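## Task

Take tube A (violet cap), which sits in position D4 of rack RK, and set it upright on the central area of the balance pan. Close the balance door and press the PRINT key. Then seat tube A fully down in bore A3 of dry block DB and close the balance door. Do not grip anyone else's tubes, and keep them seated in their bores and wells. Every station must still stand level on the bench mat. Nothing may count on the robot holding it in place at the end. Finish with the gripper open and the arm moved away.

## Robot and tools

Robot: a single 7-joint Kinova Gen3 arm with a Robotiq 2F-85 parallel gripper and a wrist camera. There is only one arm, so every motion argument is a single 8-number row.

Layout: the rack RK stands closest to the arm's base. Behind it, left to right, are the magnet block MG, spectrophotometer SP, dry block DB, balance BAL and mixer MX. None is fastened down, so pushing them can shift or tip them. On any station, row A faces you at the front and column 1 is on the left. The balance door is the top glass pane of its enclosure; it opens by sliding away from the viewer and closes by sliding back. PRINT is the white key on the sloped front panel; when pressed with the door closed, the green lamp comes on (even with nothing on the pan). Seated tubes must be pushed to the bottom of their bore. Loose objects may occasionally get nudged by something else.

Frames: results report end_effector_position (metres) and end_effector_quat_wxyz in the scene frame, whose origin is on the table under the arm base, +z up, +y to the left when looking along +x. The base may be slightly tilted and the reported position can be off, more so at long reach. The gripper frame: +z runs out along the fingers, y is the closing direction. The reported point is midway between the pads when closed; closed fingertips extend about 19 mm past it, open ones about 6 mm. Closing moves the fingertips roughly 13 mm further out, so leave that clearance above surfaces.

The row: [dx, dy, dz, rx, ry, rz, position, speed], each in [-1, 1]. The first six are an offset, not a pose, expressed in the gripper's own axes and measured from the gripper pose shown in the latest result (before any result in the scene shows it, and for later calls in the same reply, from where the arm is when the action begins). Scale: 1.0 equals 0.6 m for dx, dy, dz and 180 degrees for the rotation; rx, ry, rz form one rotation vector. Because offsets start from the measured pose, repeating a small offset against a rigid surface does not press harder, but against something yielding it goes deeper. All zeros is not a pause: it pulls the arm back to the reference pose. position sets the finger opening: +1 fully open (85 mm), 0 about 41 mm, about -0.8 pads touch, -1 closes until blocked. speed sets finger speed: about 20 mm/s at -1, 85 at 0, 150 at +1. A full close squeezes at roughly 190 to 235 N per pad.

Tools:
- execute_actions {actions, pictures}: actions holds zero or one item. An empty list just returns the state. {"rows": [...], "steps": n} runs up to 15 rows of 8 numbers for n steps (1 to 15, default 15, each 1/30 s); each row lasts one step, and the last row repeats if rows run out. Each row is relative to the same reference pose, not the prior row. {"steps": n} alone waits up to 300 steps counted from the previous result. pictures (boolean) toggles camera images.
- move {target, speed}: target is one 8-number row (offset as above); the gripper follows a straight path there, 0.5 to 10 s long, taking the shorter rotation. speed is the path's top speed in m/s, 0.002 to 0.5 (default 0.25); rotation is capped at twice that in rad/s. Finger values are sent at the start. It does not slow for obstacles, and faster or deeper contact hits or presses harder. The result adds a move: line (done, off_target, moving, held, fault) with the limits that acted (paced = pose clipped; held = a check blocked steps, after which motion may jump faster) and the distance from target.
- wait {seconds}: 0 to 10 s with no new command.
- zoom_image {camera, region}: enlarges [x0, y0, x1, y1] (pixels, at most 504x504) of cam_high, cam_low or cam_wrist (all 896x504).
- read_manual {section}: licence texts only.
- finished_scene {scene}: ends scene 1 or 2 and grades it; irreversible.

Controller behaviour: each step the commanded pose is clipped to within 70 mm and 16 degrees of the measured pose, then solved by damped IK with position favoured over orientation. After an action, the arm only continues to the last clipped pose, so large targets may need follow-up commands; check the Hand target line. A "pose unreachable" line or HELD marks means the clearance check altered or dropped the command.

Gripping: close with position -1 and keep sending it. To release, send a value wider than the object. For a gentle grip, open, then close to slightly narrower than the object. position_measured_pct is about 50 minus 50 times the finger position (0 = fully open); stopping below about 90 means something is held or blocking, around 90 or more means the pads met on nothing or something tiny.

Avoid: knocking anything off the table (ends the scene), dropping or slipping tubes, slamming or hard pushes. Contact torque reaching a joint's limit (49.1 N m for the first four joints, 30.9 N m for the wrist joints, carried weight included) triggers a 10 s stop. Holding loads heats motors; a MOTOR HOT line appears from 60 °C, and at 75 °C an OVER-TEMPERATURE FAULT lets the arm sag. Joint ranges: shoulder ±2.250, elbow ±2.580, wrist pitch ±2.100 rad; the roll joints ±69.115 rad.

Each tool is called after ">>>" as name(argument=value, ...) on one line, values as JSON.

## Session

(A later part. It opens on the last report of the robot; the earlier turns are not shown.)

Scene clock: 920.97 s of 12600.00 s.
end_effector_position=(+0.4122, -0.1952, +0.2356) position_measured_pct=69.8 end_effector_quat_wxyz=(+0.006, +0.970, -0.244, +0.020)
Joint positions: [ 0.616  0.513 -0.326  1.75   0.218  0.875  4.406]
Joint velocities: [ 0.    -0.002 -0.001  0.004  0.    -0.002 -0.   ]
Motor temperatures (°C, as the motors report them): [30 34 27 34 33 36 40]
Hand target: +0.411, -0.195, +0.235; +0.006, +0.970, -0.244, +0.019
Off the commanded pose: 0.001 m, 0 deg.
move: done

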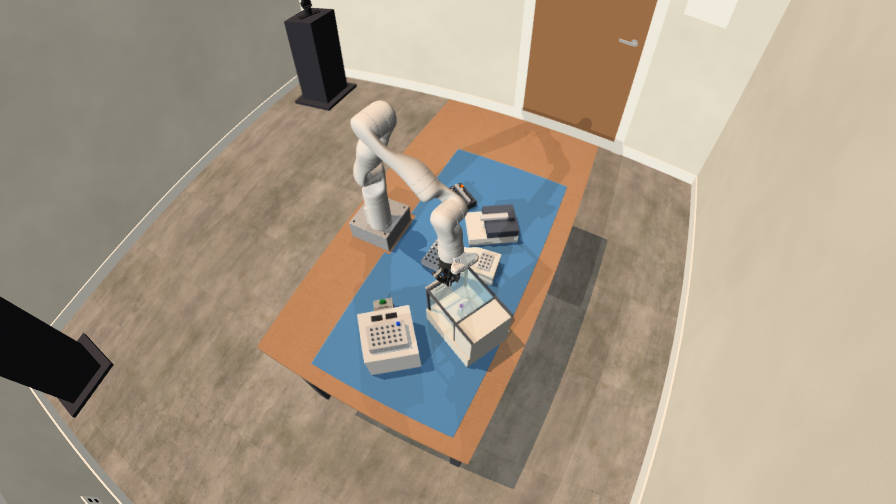

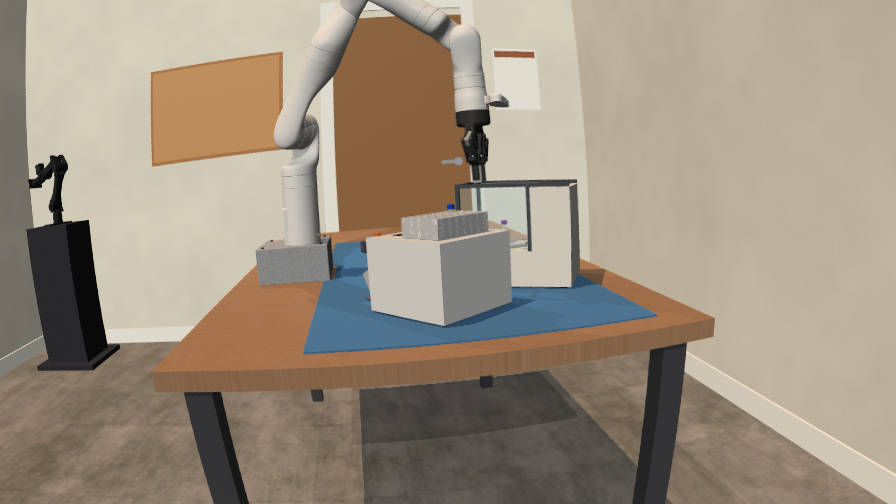

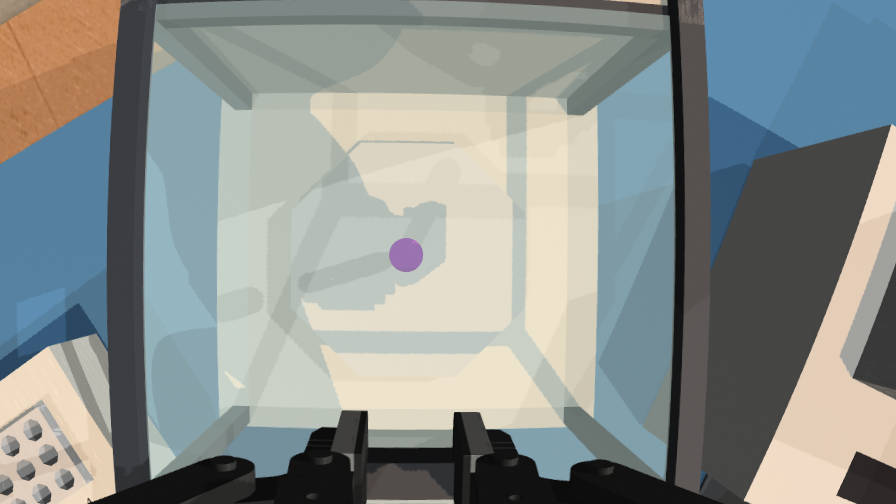

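>>> move(target=[-0.01,0,0,0,0,0,-0.5,0], speed=0.01)

Scene clock: 926.07 s of 12600.00 s.
end_effector_position=(+0.4089, -0.1935, +0.2356) position_measured_pct=69.8 end_effector_quat_wxyz=(+0.006, +0.969, -0.244, +0.023)
Joint positions: [ 0.618  0.503 -0.327  1.768  0.217  0.862  4.404]
Joint velocities: [ 0.001 -0.001 -0.001  0.002  0.002 -0.003  0.001]
Motor temperatures (°C, as the motors report them): [30 34 27 34 33 36 40]
Hand target: +0.407, -0.192, +0.235; +0.006, +0.970, -0.244, +0.020
Off the commanded pose: 0.002 m, 0 deg.
move: done

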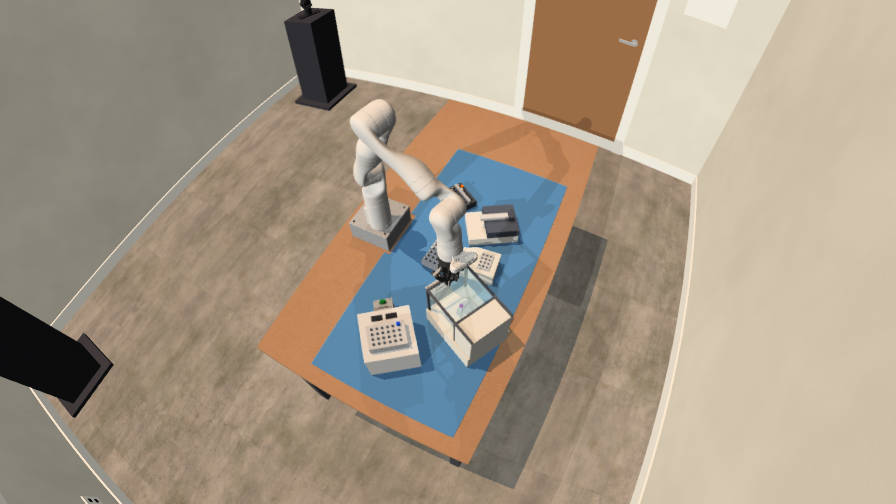

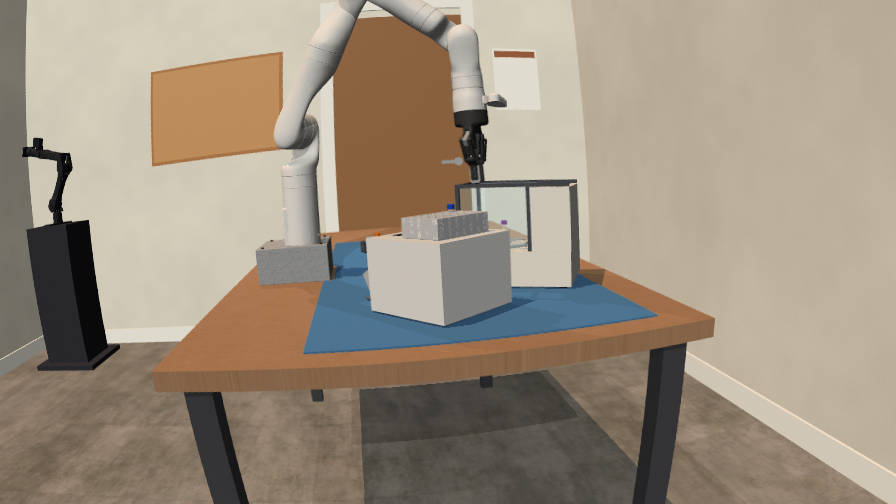

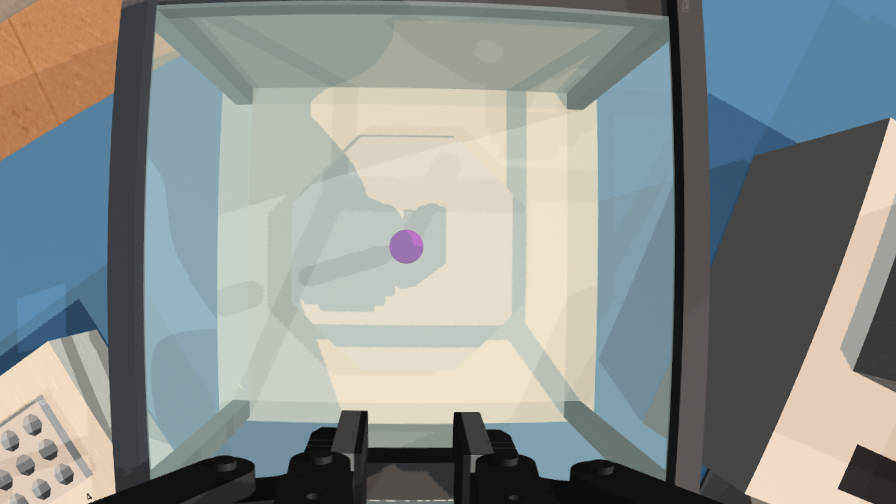

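>>> move(target=[-0.006,0,0,0,0,0,-0.5,0], speed=0.008)

Scene clock: 932.23 s of 12600.00 s.
end_effector_position=(+0.4086, -0.1934, +0.2357) position_measured_pct=69.8 end_effector_quat_wxyz=(+0.007, +0.969, -0.244, +0.026)
Joint positions: [ 0.619  0.498 -0.327  1.777  0.218  0.85   4.403]
Joint velocities: [ 0.    -0.001 -0.001 -0.    -0.001 -0.002  0.   ]
Motor temperatures (°C, as the motors report them): [30 34 27 34 33 36 40]
Hand target: +0.406, -0.192, +0.235; +0.006, +0.969, -0.244, +0.023
Off the commanded pose: 0.003 m, 0 deg.
move: done

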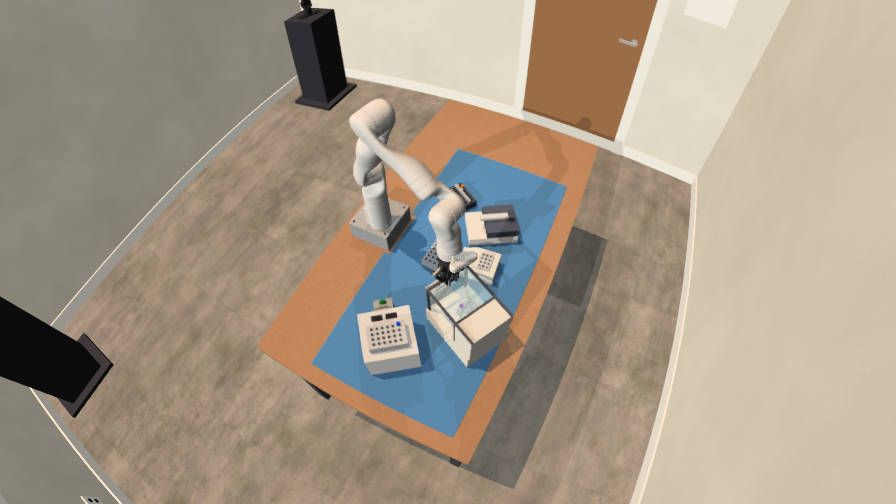

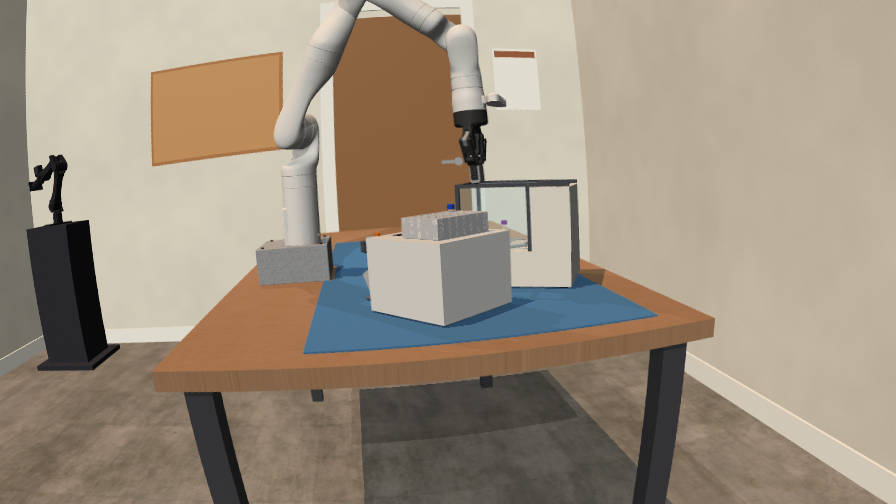

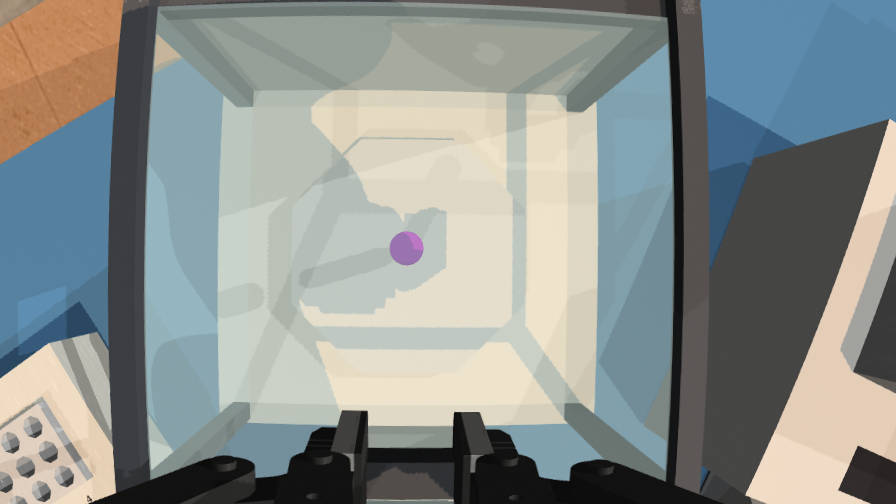

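>>> move(target=[0,0,0,0,0,0,-0.3,0], speed=0.02)

>>> move(target=[0,0,-0.07,0,0,0,-0.3,0], speed=0.1)

>>> move(target=[-0.161,0,0,0,0,-0.5,-0.9,0], speed=0.15)

Scene clock: 938.43 s of 12600.00 s.
end_effector_position=(+0.4086, -0.1934, +0.2357) position_measured_pct=65.1 end_effector_quat_wxyz=(+0.007, +0.969, -0.244, +0.026)
Joint positions: [ 0.619  0.498 -0.327  1.776  0.218  0.85   4.403]
Joint velocities: [-0.     0.    -0.     0.001 -0.001 -0.001  0.001]
Motor temperatures (°C, as the motors report them): [30 34 27 34 33 36 40]
Hand target: +0.409, -0.193, +0.236; +0.007, +0.969, -0.244, +0.026
Off the commanded pose: 0.000 m, 0 deg.
move: done

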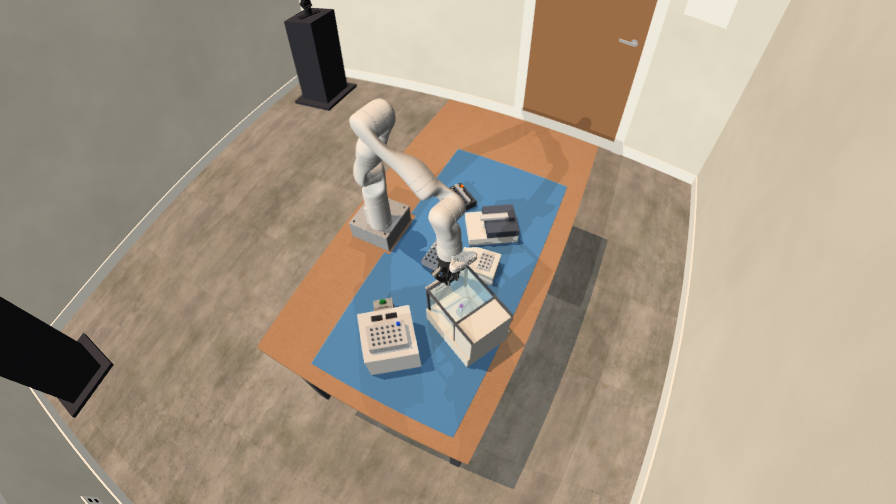

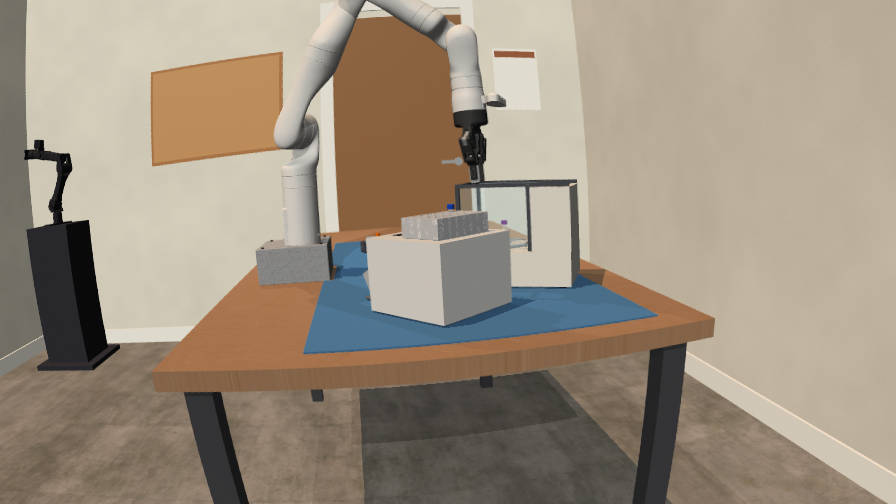

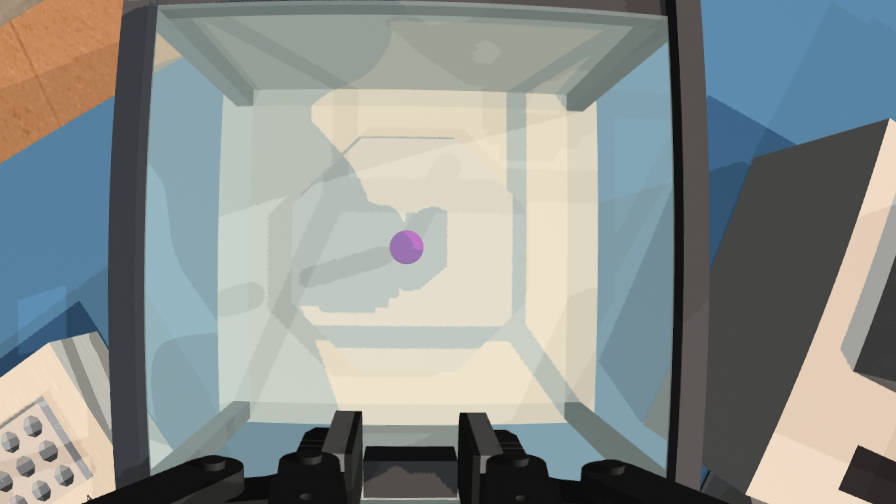

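Scene clock: 939.27 s of 12600.00 s.
end_effector_position=(+0.4065, -0.1922, +0.2774) position_measured_pct=65.1 end_effector_quat_wxyz=(+0.006, +0.969, -0.244, +0.026)
Joint positions: [ 0.633  0.435 -0.344  1.721  0.185  0.965  4.432]
Joint velocities: [ 0.001 -0.003  0.002 -0.002 -0.002  0.002 -0.   ]
Motor temperatures (°C, as the motors report them): [30 34 27 34 33 36 40]
Hand target: +0.407, -0.192, +0.278; +0.007, +0.969, -0.244, +0.026
Off the commanded pose: 0.000 m, 0 deg.
move: done

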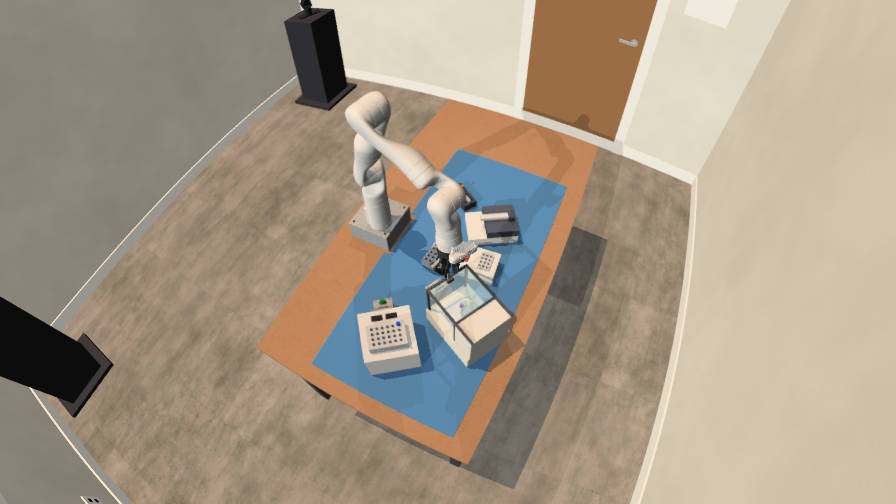

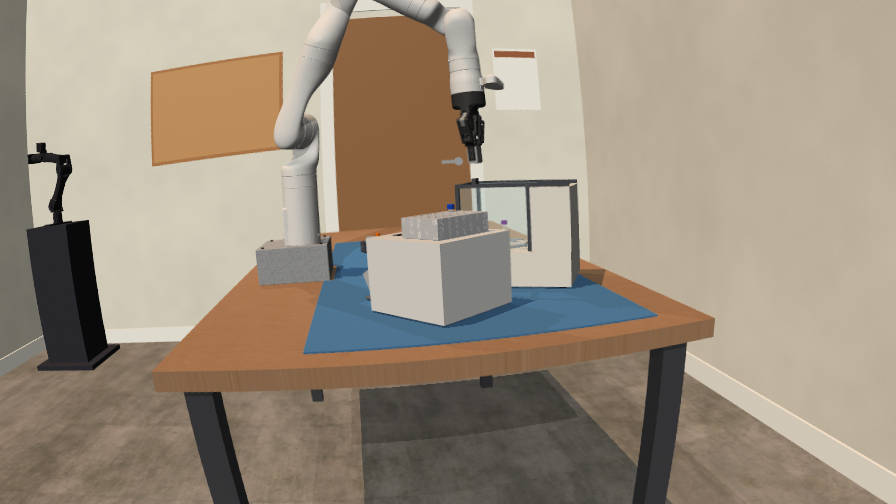

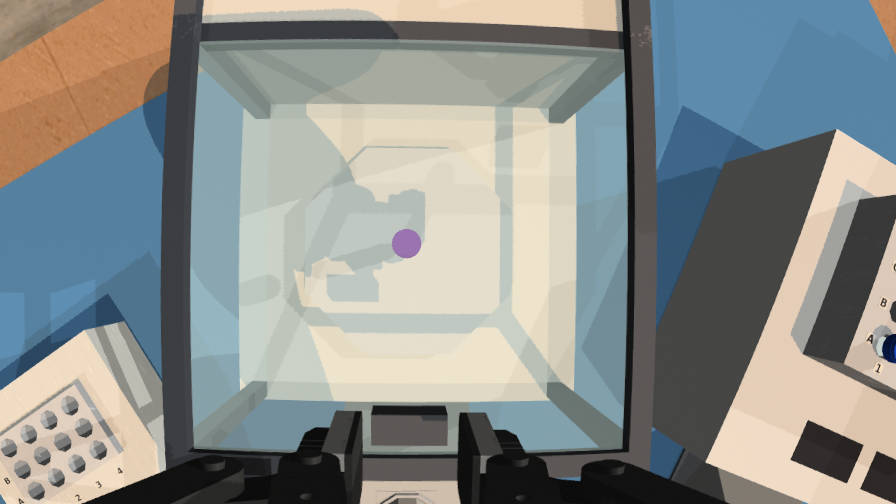

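Scene clock: 944.83 s of 12600.00 s.
end_effector_position=(+0.3214, -0.1467, +0.2718) position_measured_pct=90.9 end_effector_quat_wxyz=(+0.023, +0.858, +0.513, +0.014)
Joint positions: [ 0.967  0.301 -0.753  2.017  0.286  0.873  5.842]
Joint velocities: [ 0.005 -0.002 -0.002  0.    -0.002 -0.     0.01 ]
Motor temperatures (°C, as the motors report them): [30 34 27 34 33 36 40]
Hand target: +0.321, -0.147, +0.272; +0.023, +0.858, +0.513, +0.014
Off the commanded pose: 0.001 m, 0 deg.
move: done

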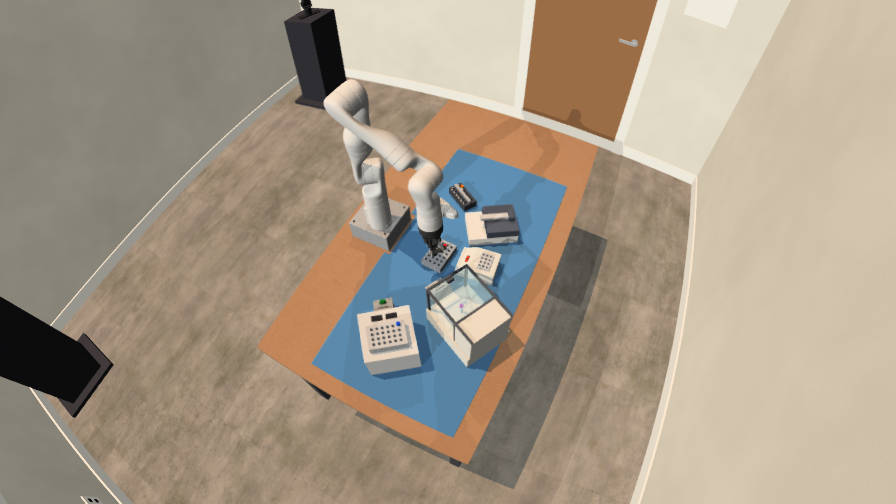

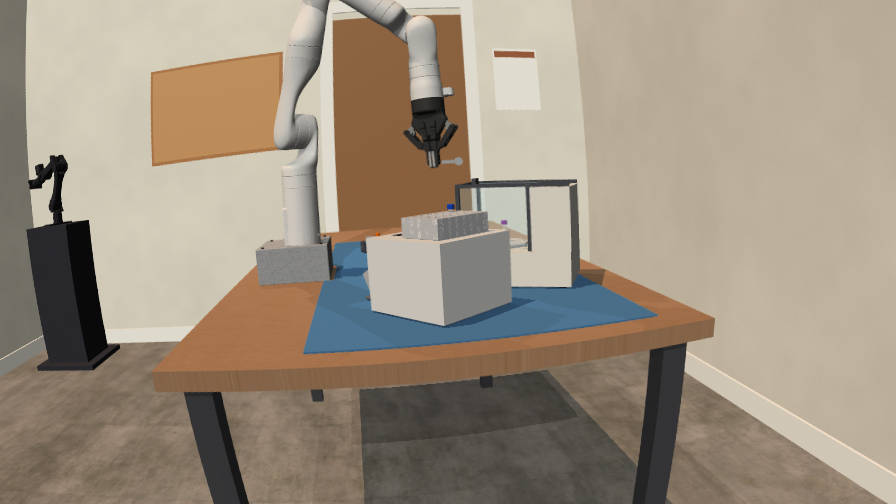

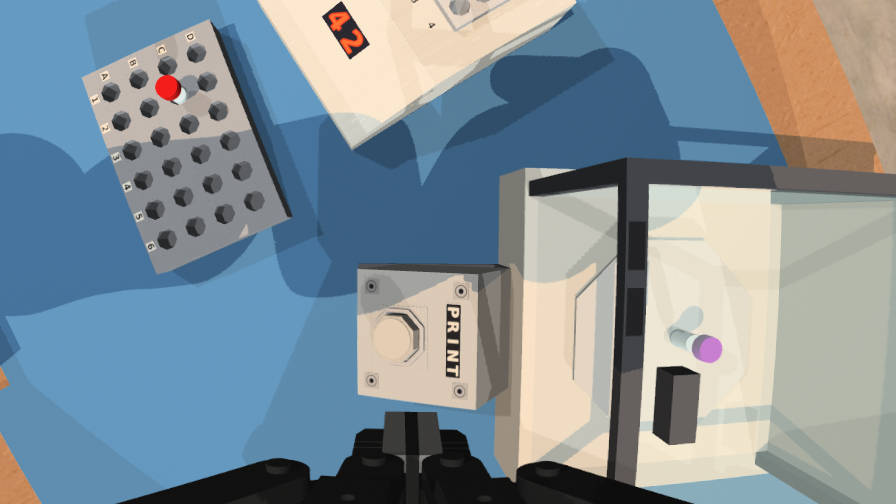

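>>> move(target=[0,0,0.275,0,0,0,-0.9,0], speed=0.1)

>>> move(target=[0,0,0.03,0,0,0,-0.9,0], speed=0.006)

>>> move(target=[0,0,-0.3,0,0,0,-0.9,0], speed=0.15)

Scene clock: 952.00 s of 12600.00 s.
end_effector_position=(+0.3296, -0.1517, +0.1076) position_measured_pct=90.9 end_effector_quat_wxyz=(+0.024, +0.858, +0.512, +0.013)
Joint positions: [ 0.673  0.655 -0.423  2.182  0.747  0.393  5.418]
Joint velocities: [-0.009  0.005  0.004  0.002  0.004 -0.004 -0.006]
Motor temperatures (°C, as the motors report them): [30 34 27 34 33 36 40]
Hand target: +0.330, -0.151, +0.107; +0.024, +0.858, +0.513, +0.013
Off the commanded pose: 0.001 m, 0 deg.
move: done

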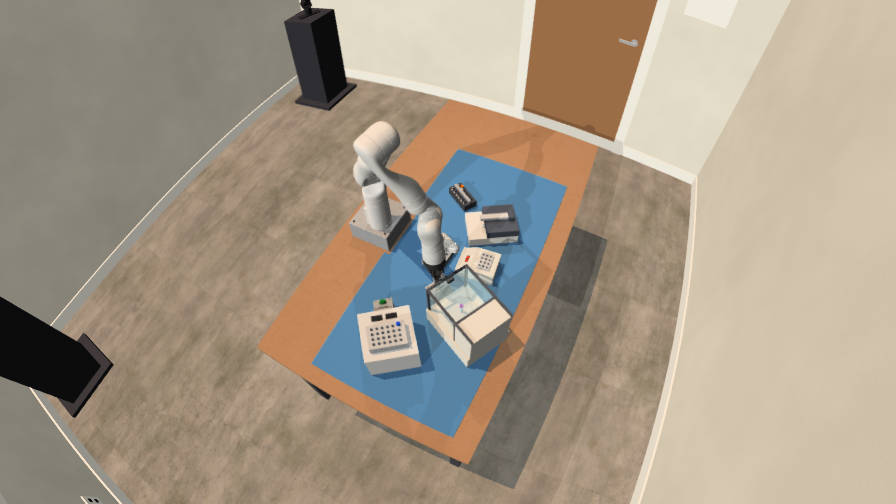

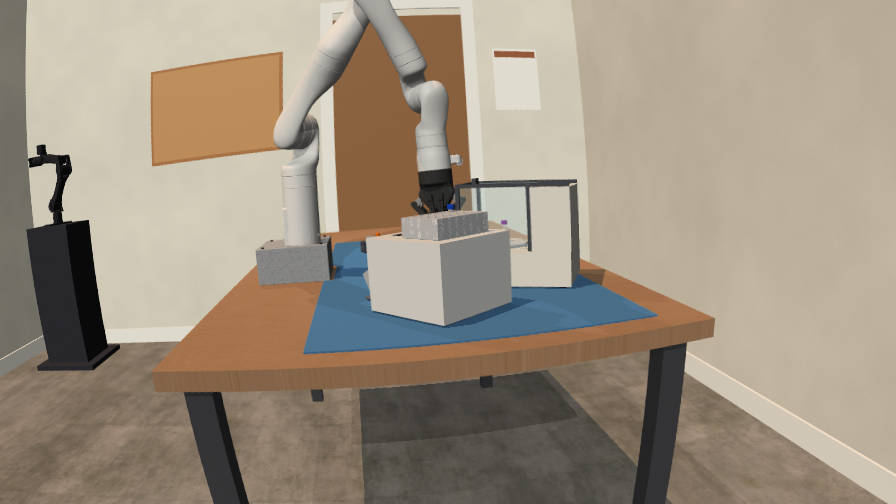

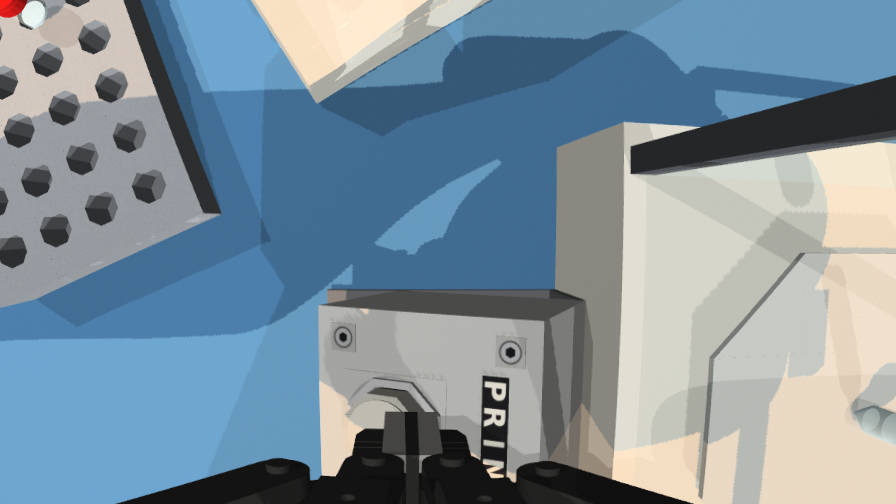

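Scene clock: 955.23 s of 12600.00 s.
end_effector_position=(+0.3317, -0.1529, +0.0955) position_measured_pct=90.9 end_effector_quat_wxyz=(+0.029, +0.858, +0.513, +0.015)
Joint positions: [ 0.626  0.68  -0.363  2.191  0.797  0.339  5.369]
Joint velocities: [-0.002 -0.001  0.004  0.004  0.    -0.001 -0.003]
Motor temperatures (°C, as the motors report them): [30 34 27 34 33 36 40]
Hand target: +0.330, -0.152, +0.090; +0.024, +0.858, +0.512, +0.013
Off the commanded pose: 0.006 m, 1 deg.
move: off_target

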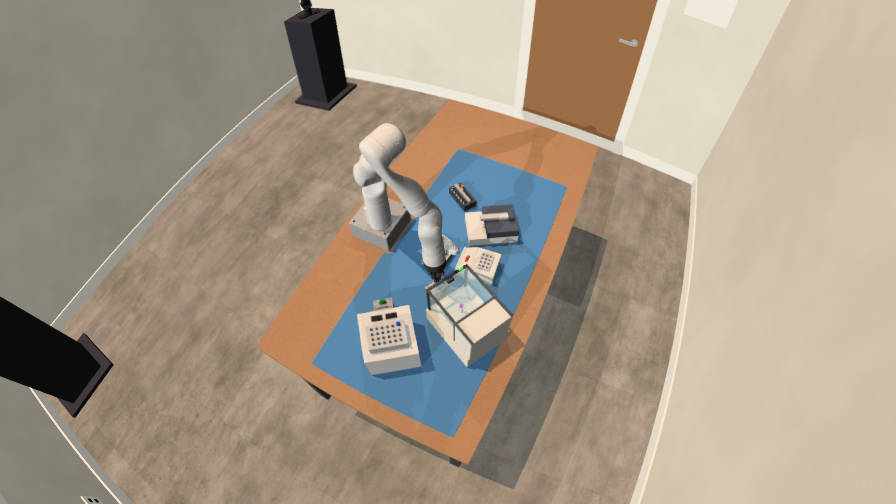

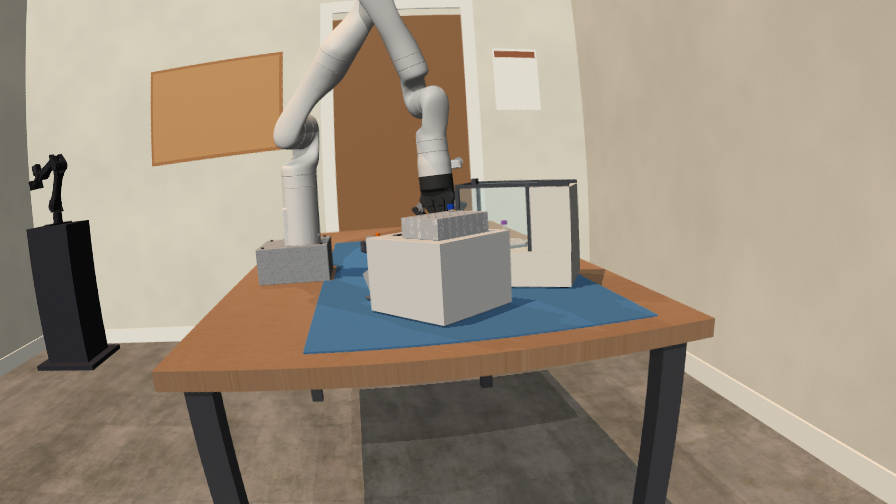

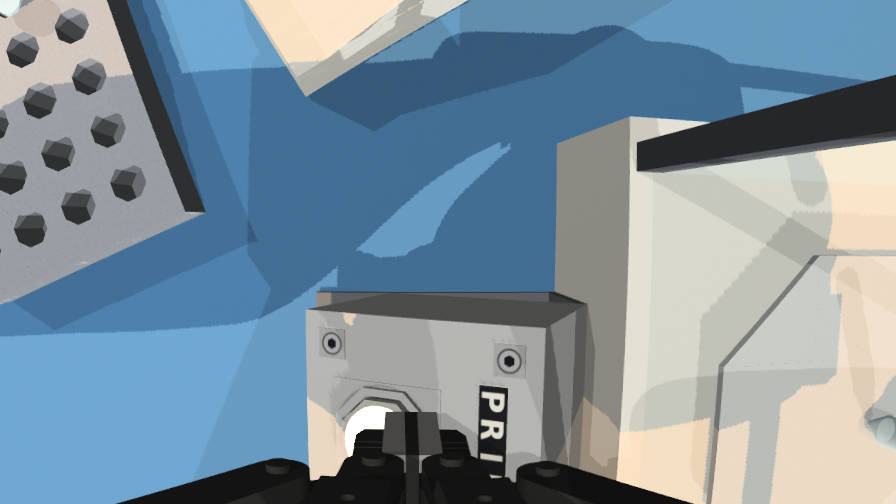

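Scene clock: 956.93 s of 12600.00 s.
end_effector_position=(+0.3214, -0.1462, +0.2745) position_measured_pct=90.9 end_effector_quat_wxyz=(+0.028, +0.858, +0.513, +0.015)
Joint positions: [ 0.949  0.283 -0.73   2.022  0.273  0.866  5.855]
Joint velocities: [ 0.004 -0.004 -0.    -0.001 -0.003  0.003  0.004]
Motor temperatures (°C, as the motors report them): [30 34 27 34 33 36 40]
Hand target: +0.321, -0.146, +0.275; +0.028, +0.858, +0.513, +0.015
Off the commanded pose: 0.001 m, 0 deg.
move: done

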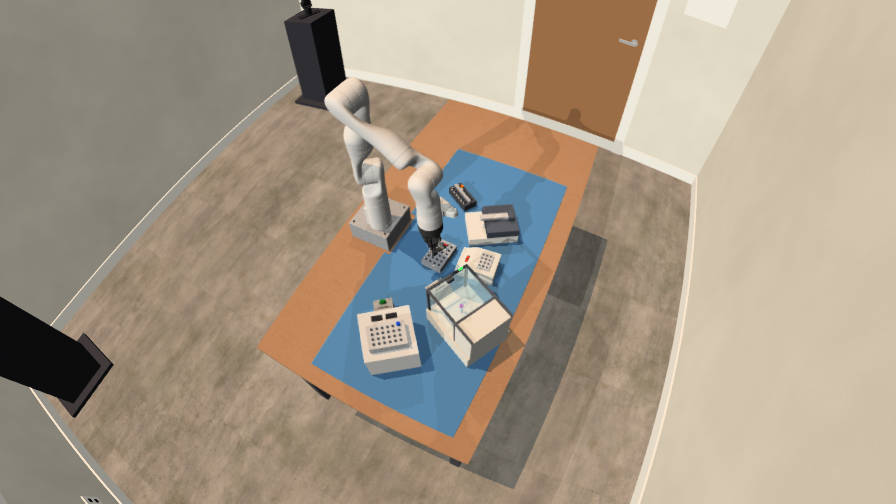

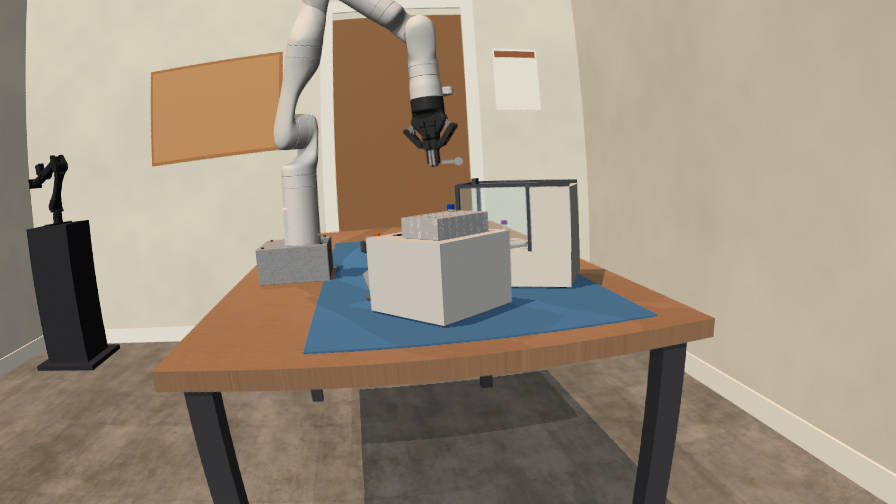

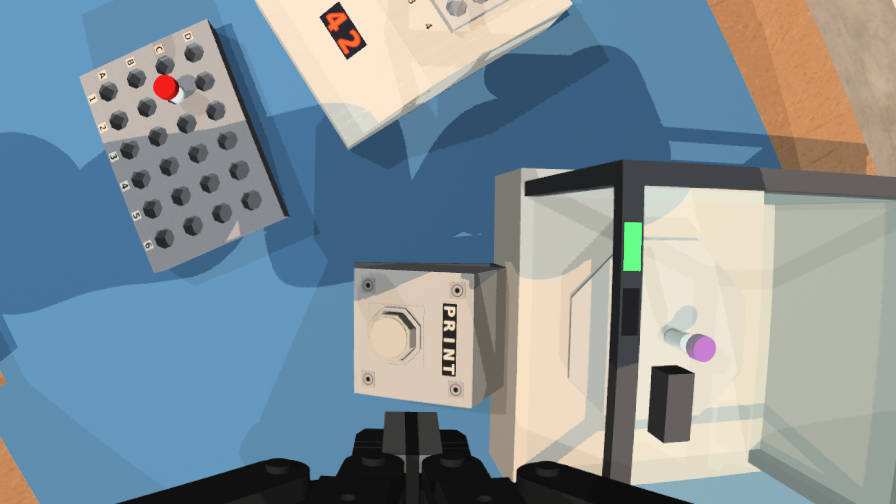

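>>> move(target=[0,0,0,0,0,0.5,-0.15,0], speed=0.2)

>>> move(target=[0.165,0,0.02,0,-0.008,0,-0.15,0], speed=0.2)

Scene clock: 965.50 s of 12600.00 s.
end_effector_position=(+0.3214, -0.1462, +0.2746) position_measured_pct=57.5 end_effector_quat_wxyz=(+0.009, +0.969, -0.243, +0.031)
Joint positions: [ 0.694  0.239 -0.409  2.03   0.148  0.838  4.414]
Joint velocities: [-0.004 -0.     0.001  0.     0.004  0.001 -0.009]
Motor temperatures (°C, as the motors report them): [30 33 27 34 33 36 40]
Hand target: +0.321, -0.146, +0.275; +0.009, +0.969, -0.243, +0.031
Off the commanded pose: 0.000 m, 0 deg.
move: done

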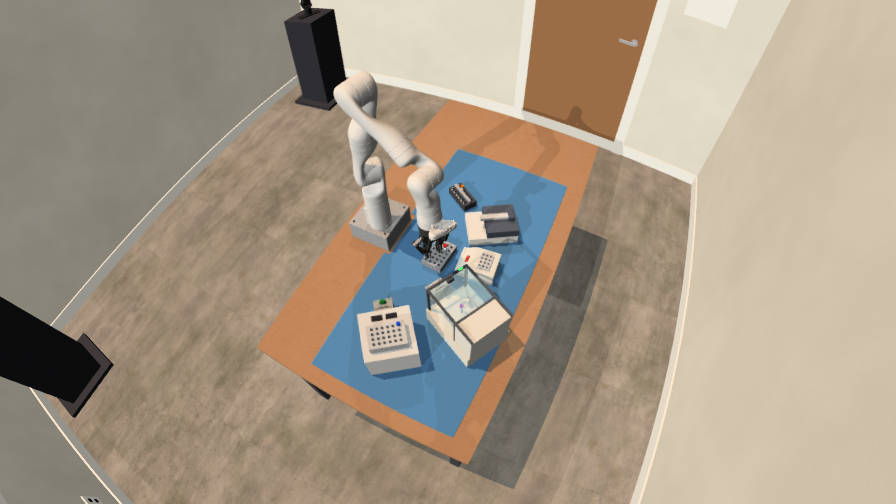

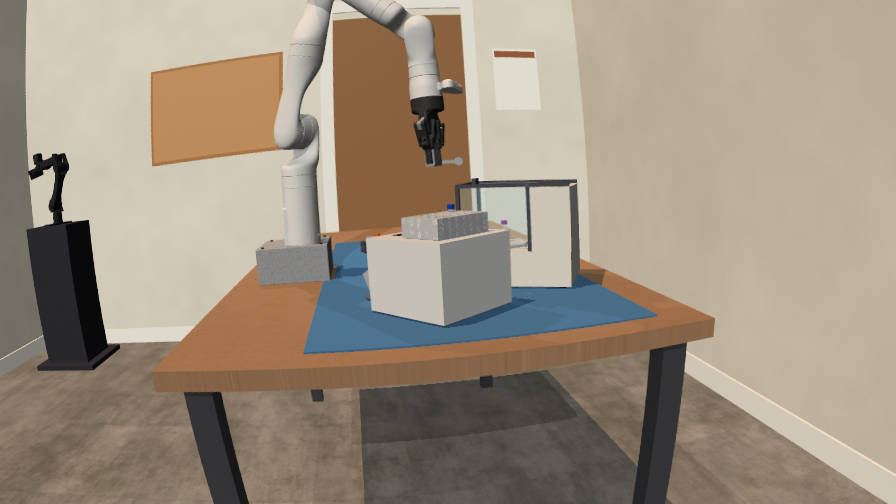

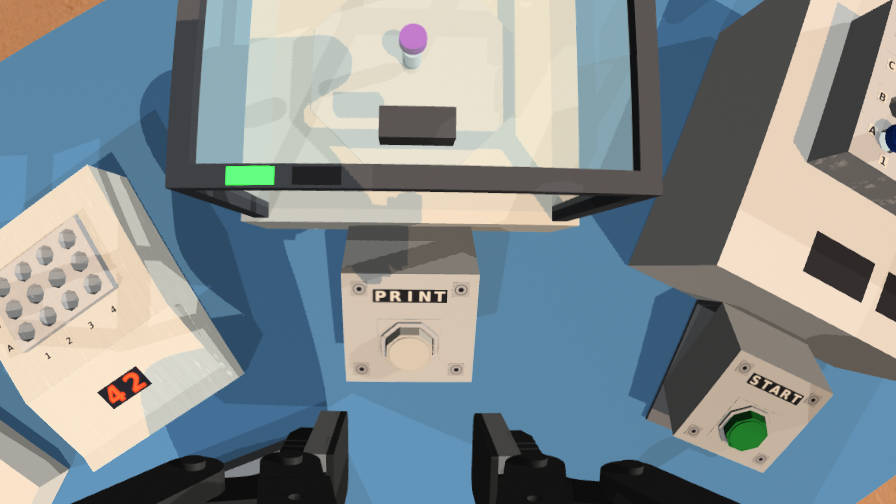

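Scene clock: 966.53 s of 12600.00 s.
end_effector_position=(+0.4093, -0.1930, +0.2696) position_measured_pct=57.5 end_effector_quat_wxyz=(+0.006, +0.970, -0.243, +0.019)
Joint positions: [ 0.647  0.463 -0.373  1.708  0.211  0.973  4.41 ]
Joint velocities: [-0.002  0.009 -0.    -0.007 -0.     0.003 -0.   ]
Motor temperatures (°C, as the motors report them): [30 33 27 34 33 36 40]
Hand target: +0.409, -0.193, +0.269; +0.006, +0.970, -0.243, +0.018
Off the commanded pose: 0.001 m, 0 deg.
move: done

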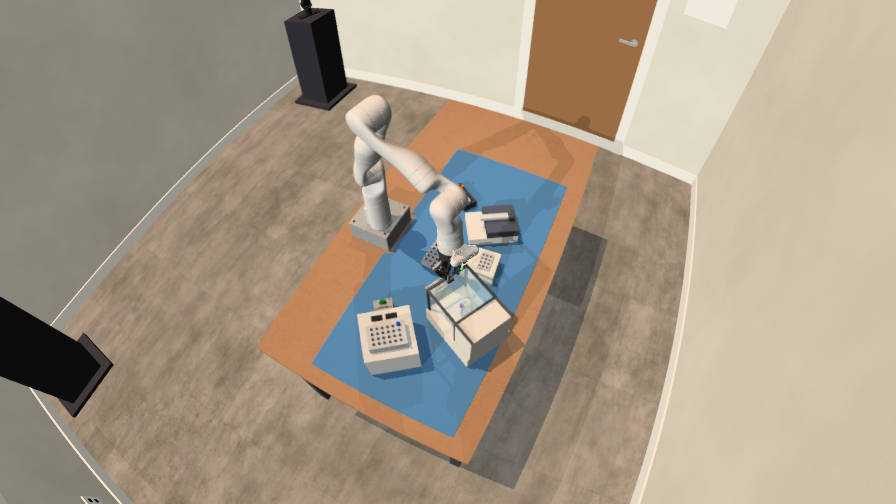

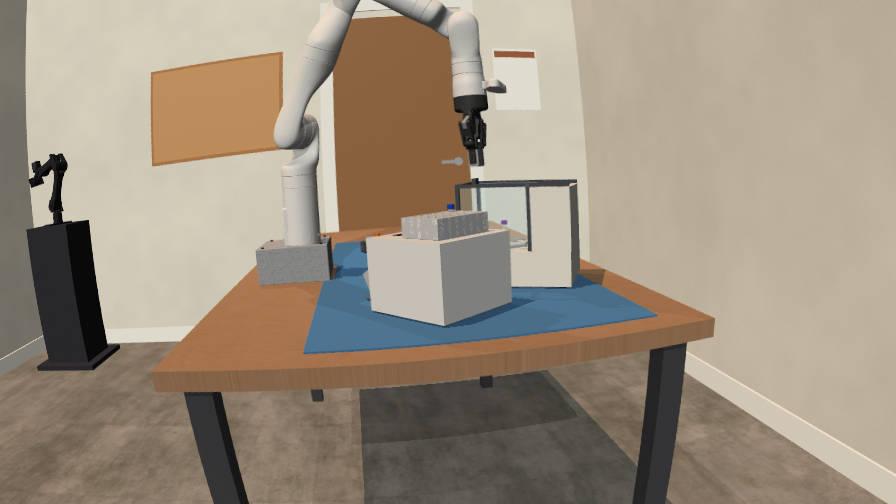

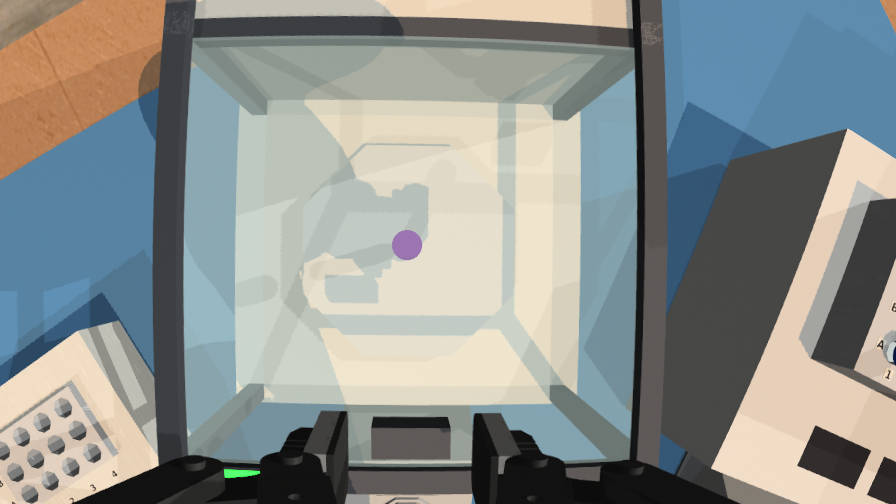

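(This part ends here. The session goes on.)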